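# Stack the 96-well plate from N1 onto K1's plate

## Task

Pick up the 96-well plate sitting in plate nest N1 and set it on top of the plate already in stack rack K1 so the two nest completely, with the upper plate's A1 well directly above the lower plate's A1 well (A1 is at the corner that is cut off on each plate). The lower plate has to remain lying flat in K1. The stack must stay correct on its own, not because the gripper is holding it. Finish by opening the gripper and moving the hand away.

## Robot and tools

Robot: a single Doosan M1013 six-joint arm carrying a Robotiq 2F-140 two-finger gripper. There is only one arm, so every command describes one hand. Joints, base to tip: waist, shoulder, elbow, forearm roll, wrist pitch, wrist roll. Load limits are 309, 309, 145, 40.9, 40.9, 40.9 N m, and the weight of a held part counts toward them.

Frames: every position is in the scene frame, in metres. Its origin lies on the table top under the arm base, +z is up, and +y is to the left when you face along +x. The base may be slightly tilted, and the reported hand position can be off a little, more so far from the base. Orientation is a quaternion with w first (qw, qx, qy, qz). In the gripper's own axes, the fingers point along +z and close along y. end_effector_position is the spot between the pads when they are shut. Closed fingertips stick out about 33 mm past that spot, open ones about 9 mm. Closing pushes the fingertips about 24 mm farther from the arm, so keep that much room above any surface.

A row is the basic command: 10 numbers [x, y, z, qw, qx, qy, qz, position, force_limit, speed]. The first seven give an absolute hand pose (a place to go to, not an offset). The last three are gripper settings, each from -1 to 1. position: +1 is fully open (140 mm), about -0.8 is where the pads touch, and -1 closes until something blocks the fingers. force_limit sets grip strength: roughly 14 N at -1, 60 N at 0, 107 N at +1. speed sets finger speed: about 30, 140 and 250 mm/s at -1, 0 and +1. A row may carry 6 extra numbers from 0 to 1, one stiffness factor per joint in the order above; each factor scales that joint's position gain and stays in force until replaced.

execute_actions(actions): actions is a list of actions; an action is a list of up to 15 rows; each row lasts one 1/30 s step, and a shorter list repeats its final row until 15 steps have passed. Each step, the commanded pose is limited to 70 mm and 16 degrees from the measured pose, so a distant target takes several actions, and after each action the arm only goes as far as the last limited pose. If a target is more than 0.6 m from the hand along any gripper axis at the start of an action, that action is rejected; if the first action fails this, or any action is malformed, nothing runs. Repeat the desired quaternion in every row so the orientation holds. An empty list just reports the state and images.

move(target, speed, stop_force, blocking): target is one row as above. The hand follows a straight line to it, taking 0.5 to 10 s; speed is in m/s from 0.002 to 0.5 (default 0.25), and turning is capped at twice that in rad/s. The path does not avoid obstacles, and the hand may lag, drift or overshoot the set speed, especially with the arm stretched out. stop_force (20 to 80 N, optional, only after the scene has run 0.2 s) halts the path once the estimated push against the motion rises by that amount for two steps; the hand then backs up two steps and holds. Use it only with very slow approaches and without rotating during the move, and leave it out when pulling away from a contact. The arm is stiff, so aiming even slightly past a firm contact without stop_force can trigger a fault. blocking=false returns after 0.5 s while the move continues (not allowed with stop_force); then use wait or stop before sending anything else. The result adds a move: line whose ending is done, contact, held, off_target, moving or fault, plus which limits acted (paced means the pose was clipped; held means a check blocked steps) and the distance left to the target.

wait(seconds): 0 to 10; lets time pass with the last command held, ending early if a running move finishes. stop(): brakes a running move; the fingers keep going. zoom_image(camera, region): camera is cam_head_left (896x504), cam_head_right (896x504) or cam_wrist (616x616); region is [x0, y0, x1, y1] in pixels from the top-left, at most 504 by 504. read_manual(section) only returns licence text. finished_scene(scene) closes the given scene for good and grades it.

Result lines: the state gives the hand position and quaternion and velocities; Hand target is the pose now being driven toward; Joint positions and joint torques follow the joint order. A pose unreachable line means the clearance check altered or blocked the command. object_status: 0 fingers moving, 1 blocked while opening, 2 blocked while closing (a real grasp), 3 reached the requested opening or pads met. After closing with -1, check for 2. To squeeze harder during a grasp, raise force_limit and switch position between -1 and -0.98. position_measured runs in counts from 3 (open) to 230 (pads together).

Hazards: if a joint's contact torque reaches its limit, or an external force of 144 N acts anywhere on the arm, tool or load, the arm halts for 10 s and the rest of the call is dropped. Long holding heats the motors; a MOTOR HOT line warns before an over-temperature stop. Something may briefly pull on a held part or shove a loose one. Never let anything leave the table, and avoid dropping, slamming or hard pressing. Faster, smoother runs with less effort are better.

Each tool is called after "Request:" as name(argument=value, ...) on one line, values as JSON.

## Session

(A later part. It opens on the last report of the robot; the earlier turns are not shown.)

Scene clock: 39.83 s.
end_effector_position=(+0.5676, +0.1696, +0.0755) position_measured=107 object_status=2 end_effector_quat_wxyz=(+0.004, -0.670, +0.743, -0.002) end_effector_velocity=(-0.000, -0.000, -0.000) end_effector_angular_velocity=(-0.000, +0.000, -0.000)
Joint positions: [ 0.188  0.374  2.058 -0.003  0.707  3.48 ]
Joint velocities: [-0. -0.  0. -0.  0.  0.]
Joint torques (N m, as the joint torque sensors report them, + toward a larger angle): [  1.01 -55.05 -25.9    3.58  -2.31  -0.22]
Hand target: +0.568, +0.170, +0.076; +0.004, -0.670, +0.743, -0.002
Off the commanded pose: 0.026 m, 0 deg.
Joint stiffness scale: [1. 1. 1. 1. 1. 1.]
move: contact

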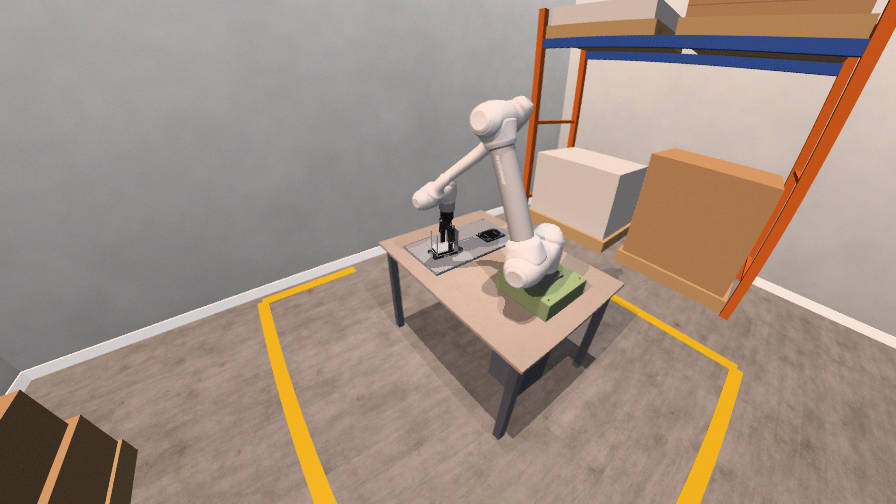

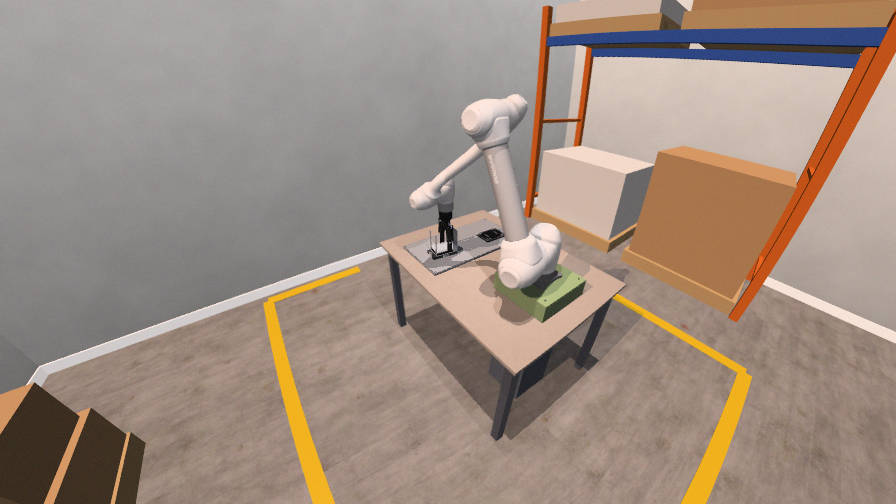

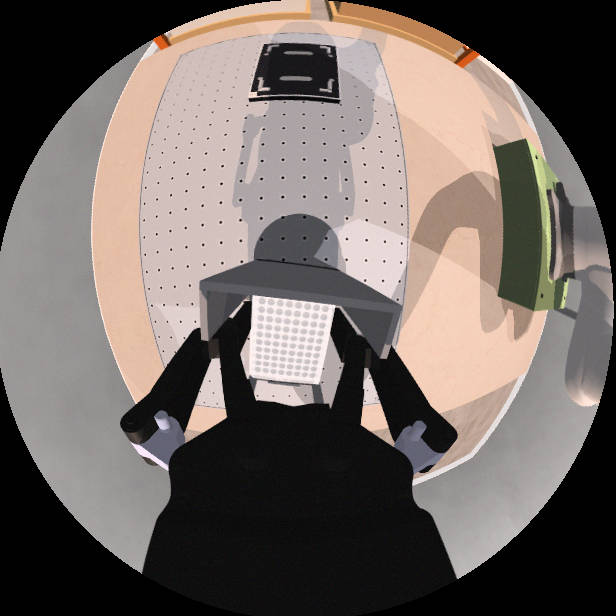

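Request:
move(target=[0.562,0.170,0.073,0,-0.669,0.743,0,-1,0,-0.8], speed=0.004)

Scene clock: 43.10 s.
end_effector_position=(+0.5674, +0.1696, +0.0755) position_measured=107 object_status=2 end_effector_quat_wxyz=(+0.003, -0.670, +0.743, -0.002) end_effector_velocity=(+0.000, -0.001, -0.000) end_effector_angular_velocity=(-0.000, -0.000, -0.000)
Joint positions: [ 0.188  0.374  2.058 -0.003  0.707  3.481]
Joint velocities: [-0.001 -0.     0.    -0.001 -0.     0.   ]
Joint torques (N m, as the joint torque sensors report them, + toward a larger angle): [  3.93 -51.87 -22.26   3.82  -0.97  -0.1 ]
Hand target: +0.562, +0.170, +0.073; -0.000, -0.669, +0.743, +0.000
Off the commanded pose: 0.006 m, 0 deg.
Joint stiffness scale: [1. 1. 1. 1. 1. 1.]
move: off_target

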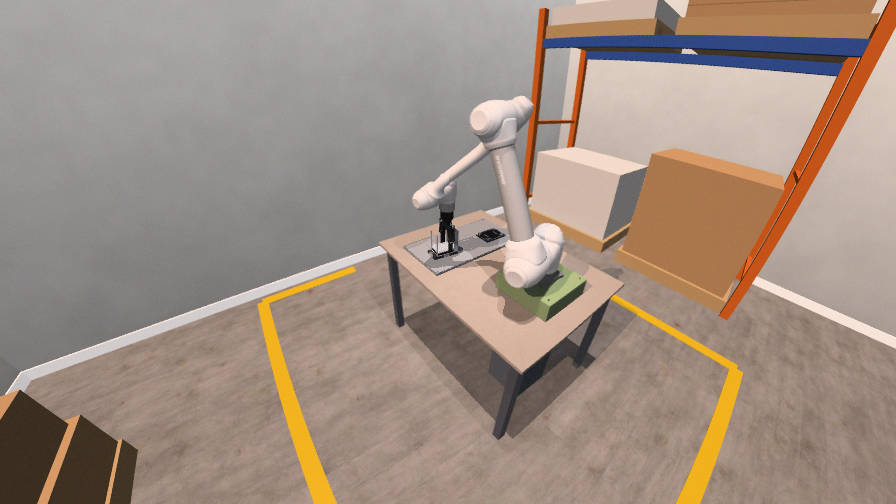

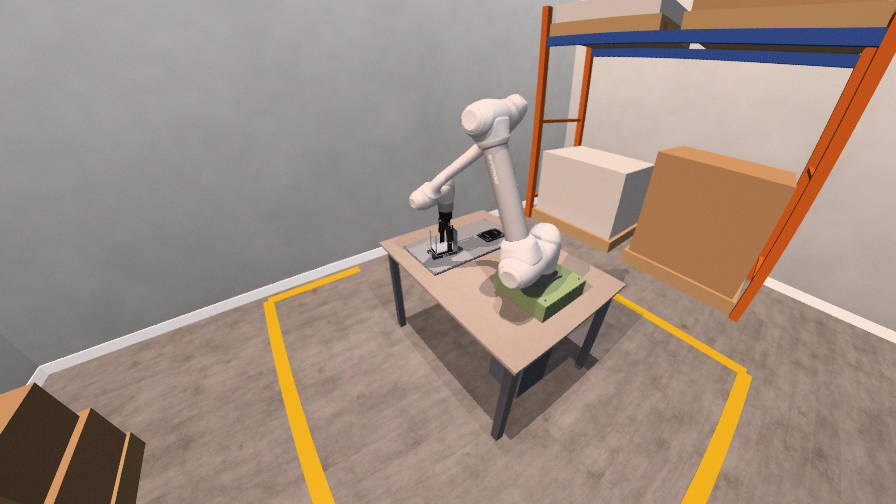

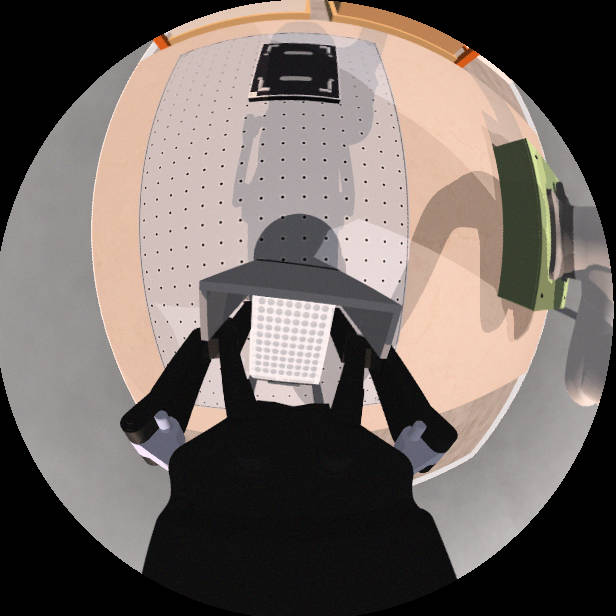

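Request:
move(target=[0.5674,0.1696,0.0765,0,-0.669,0.743,0,0.5,0,-0.5], speed=0.01)

Request:
move(target=[0.569,0.172,0.2,0,-0.669,0.743,0,0.5,0,-0.5], speed=0.12)

Request:
move(target=[0.575,0.25,0.2,0,-0.669,0.743,0,1,0,0])

Request:
zoom_image(camera="cam_wrist", region=[230, 180, 360, 320])

Request:
zoom_image(camera="cam_head_left", region=[420, 225, 470, 265])

Scene clock: 44.37 s.
end_effector_position=(+0.5667, +0.1694, +0.0764) position_measured=66 object_status=3 end_effector_quat_wxyz=(+0.001, -0.670, +0.743, -0.001) end_effector_velocity=(+0.000, -0.000, +0.001) end_effector_angular_velocity=(-0.001, +0.002, +0.001)
Joint positions: [ 0.188  0.374  2.056 -0.003  0.715  3.481]
Joint velocities: [ 0.     0.    -0.002 -0.001  0.004 -0.   ]
Joint torques (N m, as the joint torque sensors report them, + toward a larger angle): [  1.11 -67.37 -30.21   3.5    0.17  -0.18]
Hand target: +0.567, +0.170, +0.076; +0.000, -0.669, +0.743, -0.000
Off the commanded pose: 0.001 m, 0 deg.
Joint stiffness scale: [1. 1. 1. 1. 1. 1.]
move: done

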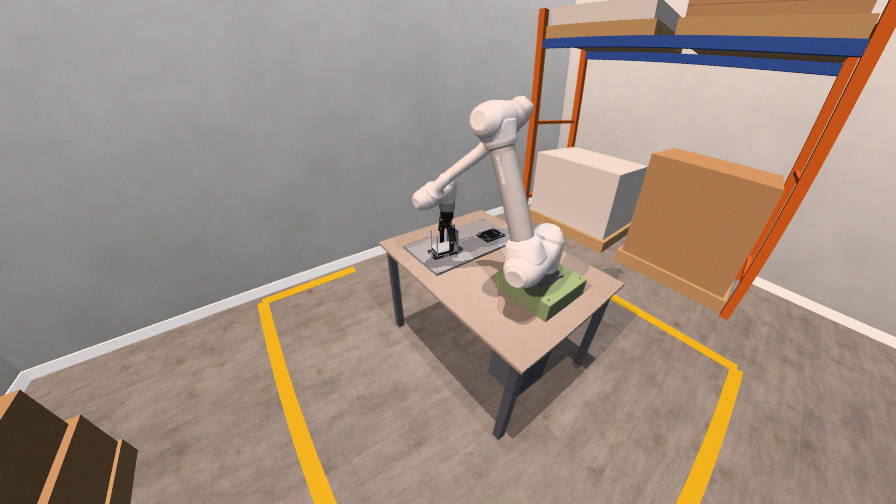

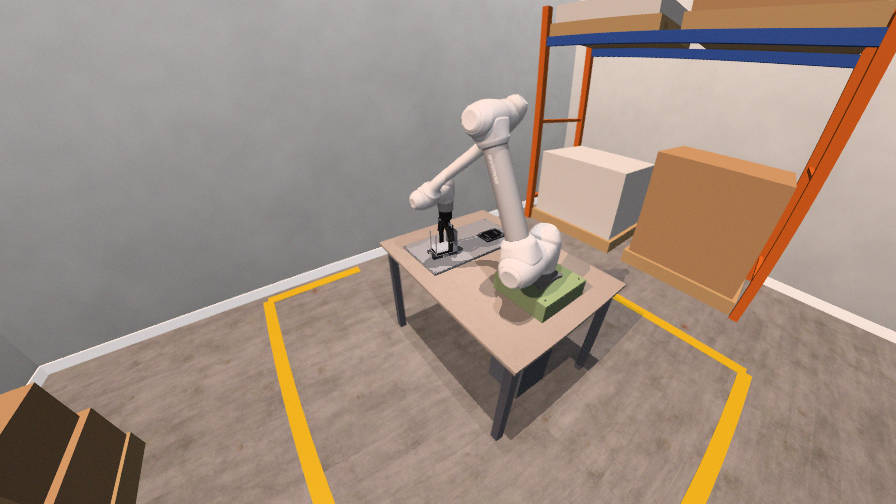

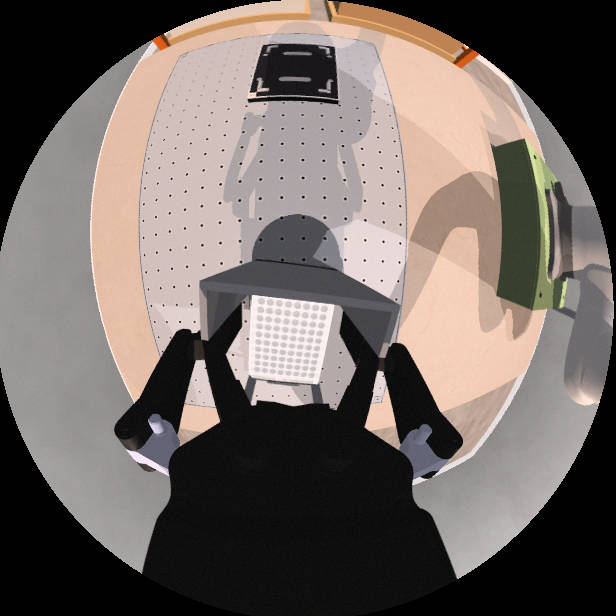

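Scene clock: 45.87 s.
end_effector_position=(+0.5684, +0.1701, +0.1958) position_measured=66 object_status=3 end_effector_quat_wxyz=(-0.002, -0.669, +0.743, +0.001) end_effector_velocity=(-0.001, -0.000, +0.001) end_effector_angular_velocity=(-0.001, +0.002, +0.001)
Joint positions: [ 0.189  0.236  1.966 -0.003  0.95   3.481]
Joint velocities: [ 0.    -0.001 -0.002 -0.     0.005 -0.   ]
Joint torques (N m, as the joint torque sensors report them, + toward a larger angle): [  0.7  -59.1  -36.03   3.98  -0.36   0.12]
Hand target: +0.569, +0.172, +0.200; -0.000, -0.669, +0.743, -0.000
Off the commanded pose: 0.005 m, 0 deg.
Joint stiffness scale: [1. 1. 1. 1. 1. 1.]
move: off_target

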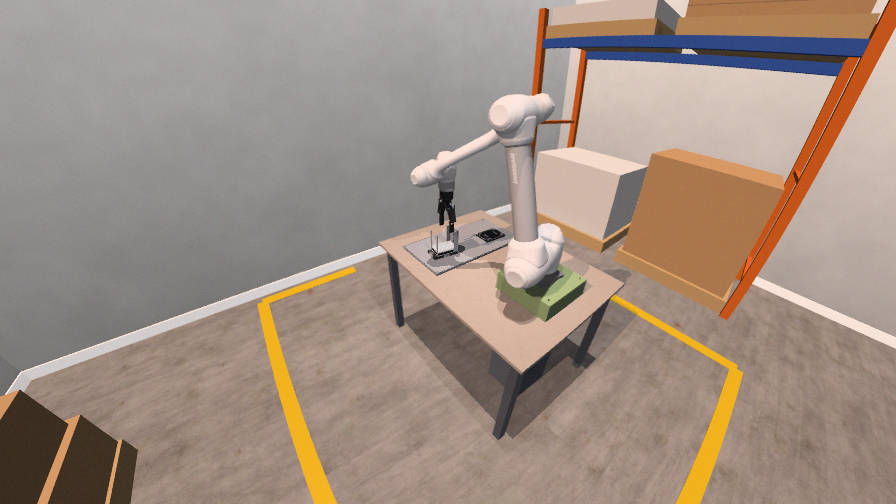

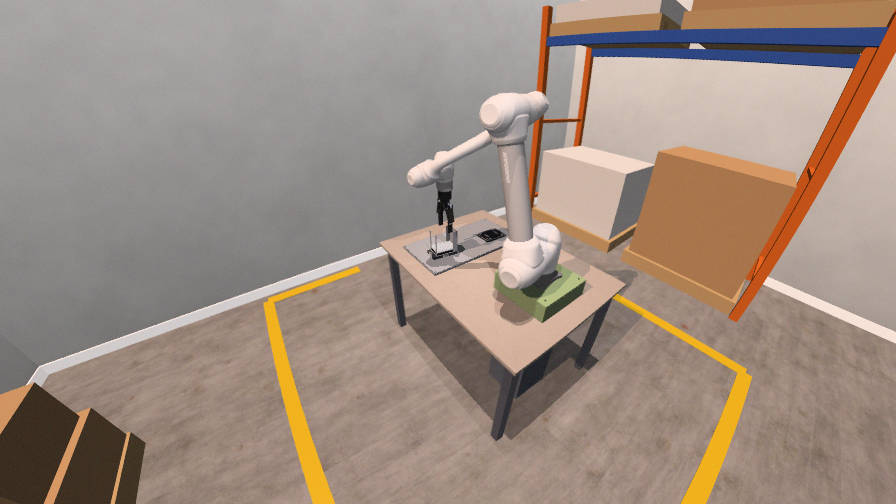

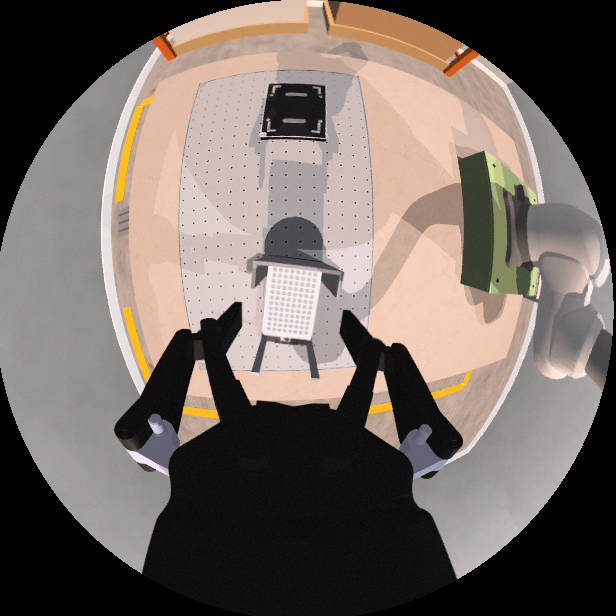

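Scene clock: 46.80 s.
end_effector_position=(+0.5754, +0.2478, +0.2018) position_measured=3 object_status=3 end_effector_quat_wxyz=(+0.002, -0.670, +0.743, -0.002) end_effector_velocity=(+0.000, +0.002, +0.000) end_effector_angular_velocity=(-0.001, -0.000, -0.001)
Joint positions: [ 0.308  0.272  1.904 -0.003  0.966  3.599]
Joint velocities: [ 0.003  0.001 -0.002 -0.001  0.001  0.004]
Joint torques (N m, as the joint torque sensors report them, + toward a larger angle): [ -2.29 -65.86 -38.03   4.14  -0.02  -0.08]
Hand target: +0.575, +0.250, +0.200; +0.000, -0.669, +0.743, +0.000
Off the commanded pose: 0.003 m, 0 deg.
Joint stiffness scale: [1. 1. 1. 1. 1. 1.]
move: done

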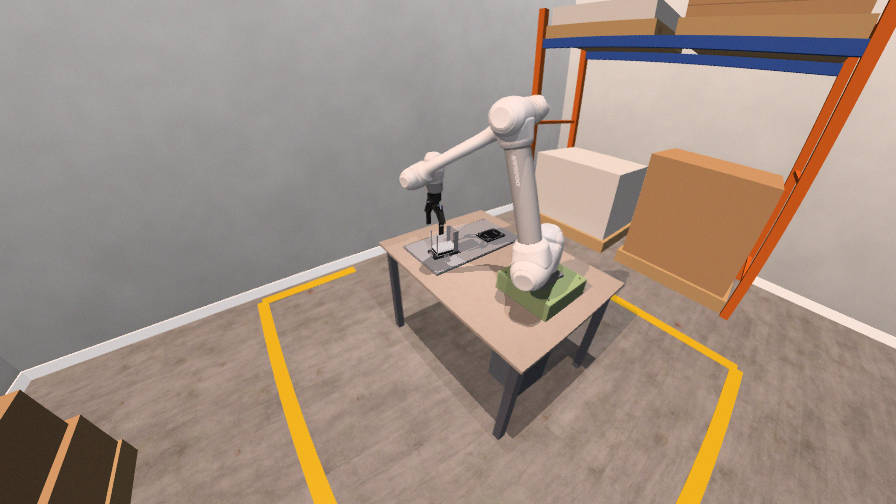

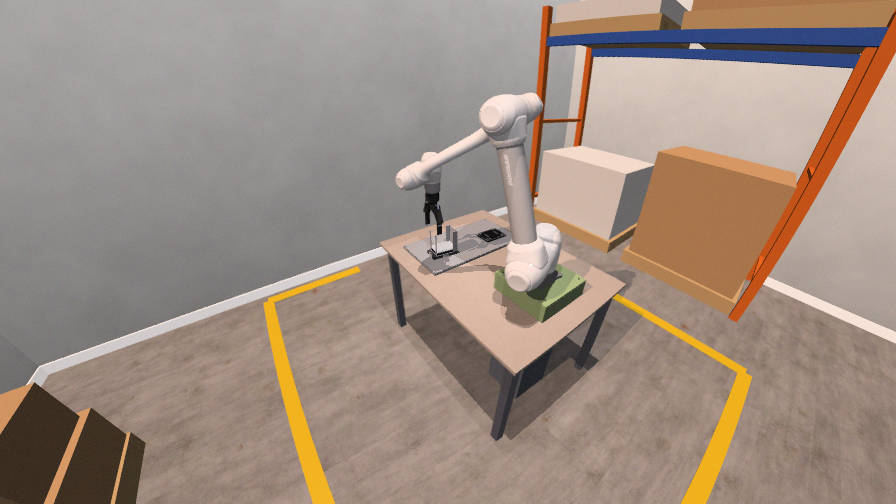

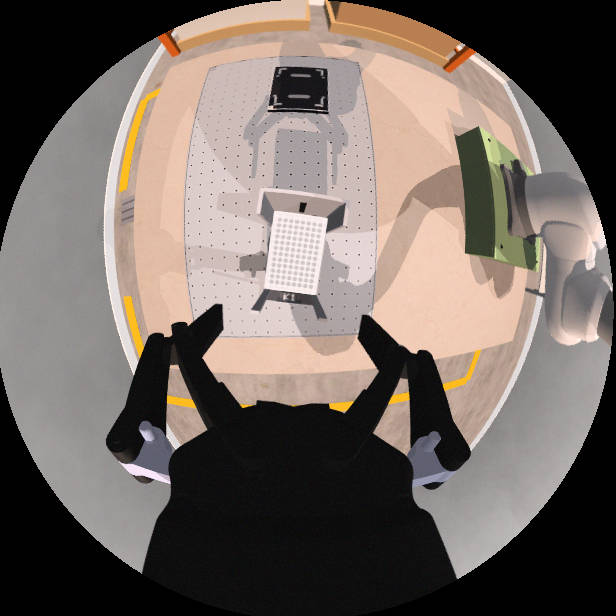

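Region (230, 180, 360, 320) of cam_wrist's 616x616 image, scaled by 3.600, with more detail than that image has; it fills the left 468 columns of this view, and the rest is white.

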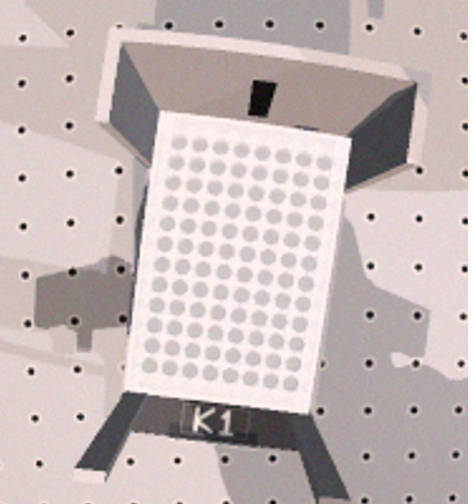

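Region (420, 225, 470, 265) of cam_head_left's 896x504 image, scaled by 10.080, with more detail than that image has; it fills the top 403 rows of this view, and the rest is white.

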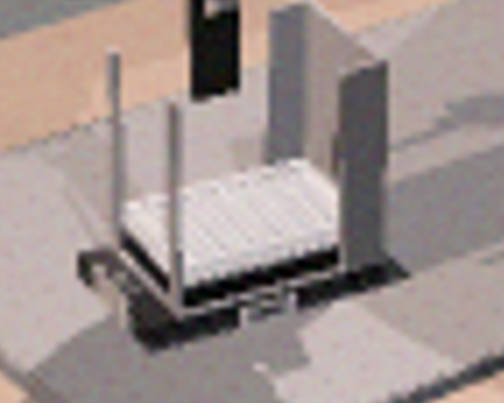

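Request:
move(target=[0.40,0.25,0.12,0,-0.669,0.743,0,1,0,0])

Request:
zoom_image(camera="cam_wrist", region=[110, 170, 260, 320])

Scene clock: 48.37 s.
end_effector_position=(+0.4014, +0.2491, +0.1186) position_measured=3 object_status=3 end_effector_quat_wxyz=(-0.003, -0.670, +0.742, -0.000) end_effector_velocity=(-0.001, +0.000, -0.001) end_effector_angular_velocity=(+0.001, -0.002, -0.003)
Joint positions: [ 0.438  0.163  2.244 -0.002  0.746  3.728]
Joint velocities: [ 0.002 -0.001  0.003  0.    -0.005  0.004]
Joint torques (N m, as the joint torque sensors report them, + toward a larger angle): [ -2.85 -44.95 -29.25   3.71  -0.14   0.09]
Hand target: +0.400, +0.250, +0.120; +0.000, -0.669, +0.743, +0.000
Off the commanded pose: 0.002 m, 0 deg.
Joint stiffness scale: [1. 1. 1. 1. 1. 1.]
move: done

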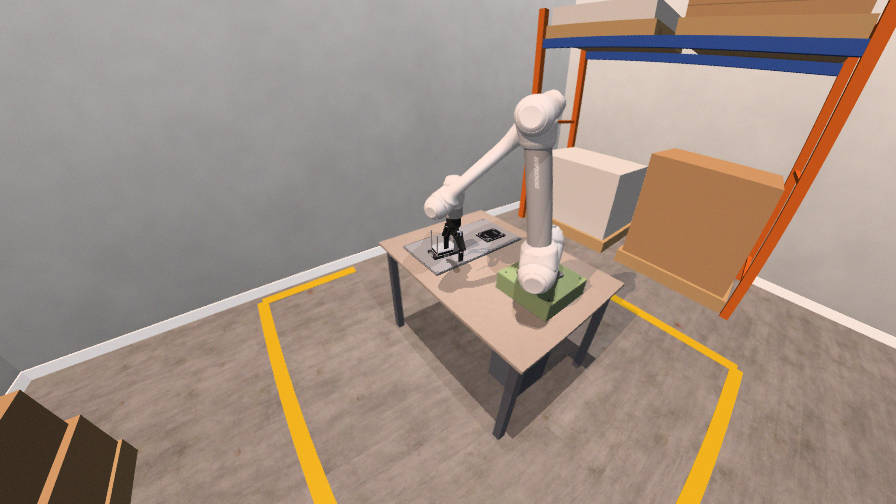

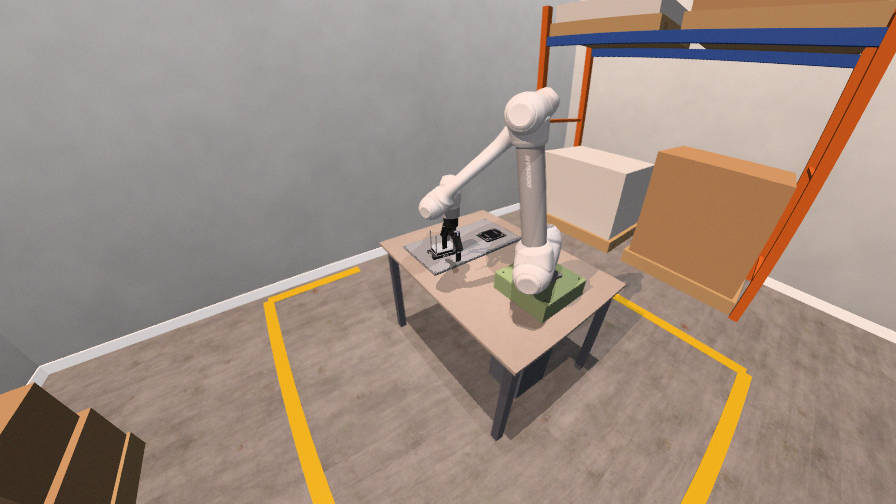

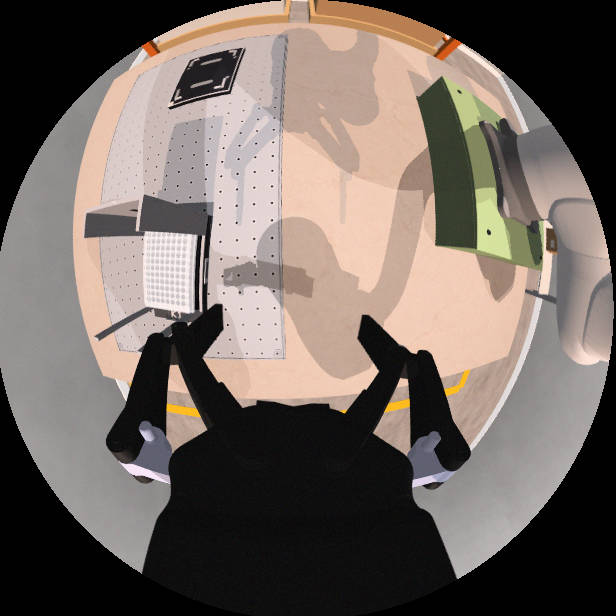

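Region (110, 170, 260, 320) of cam_wrist's 616x616 image, scaled by 3.360, with more detail than that image has.

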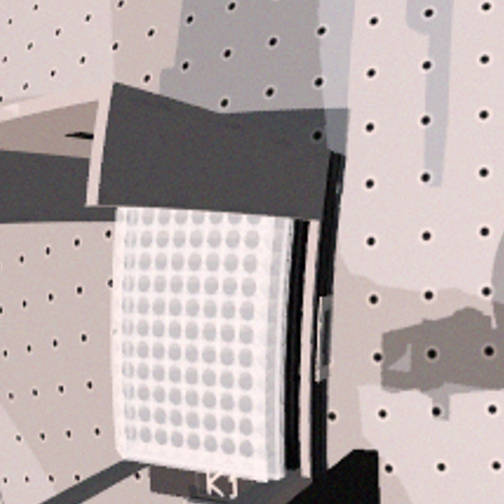

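Looks even.

Request:
finished_scene(scene=1)

The scene is finished: the task was done.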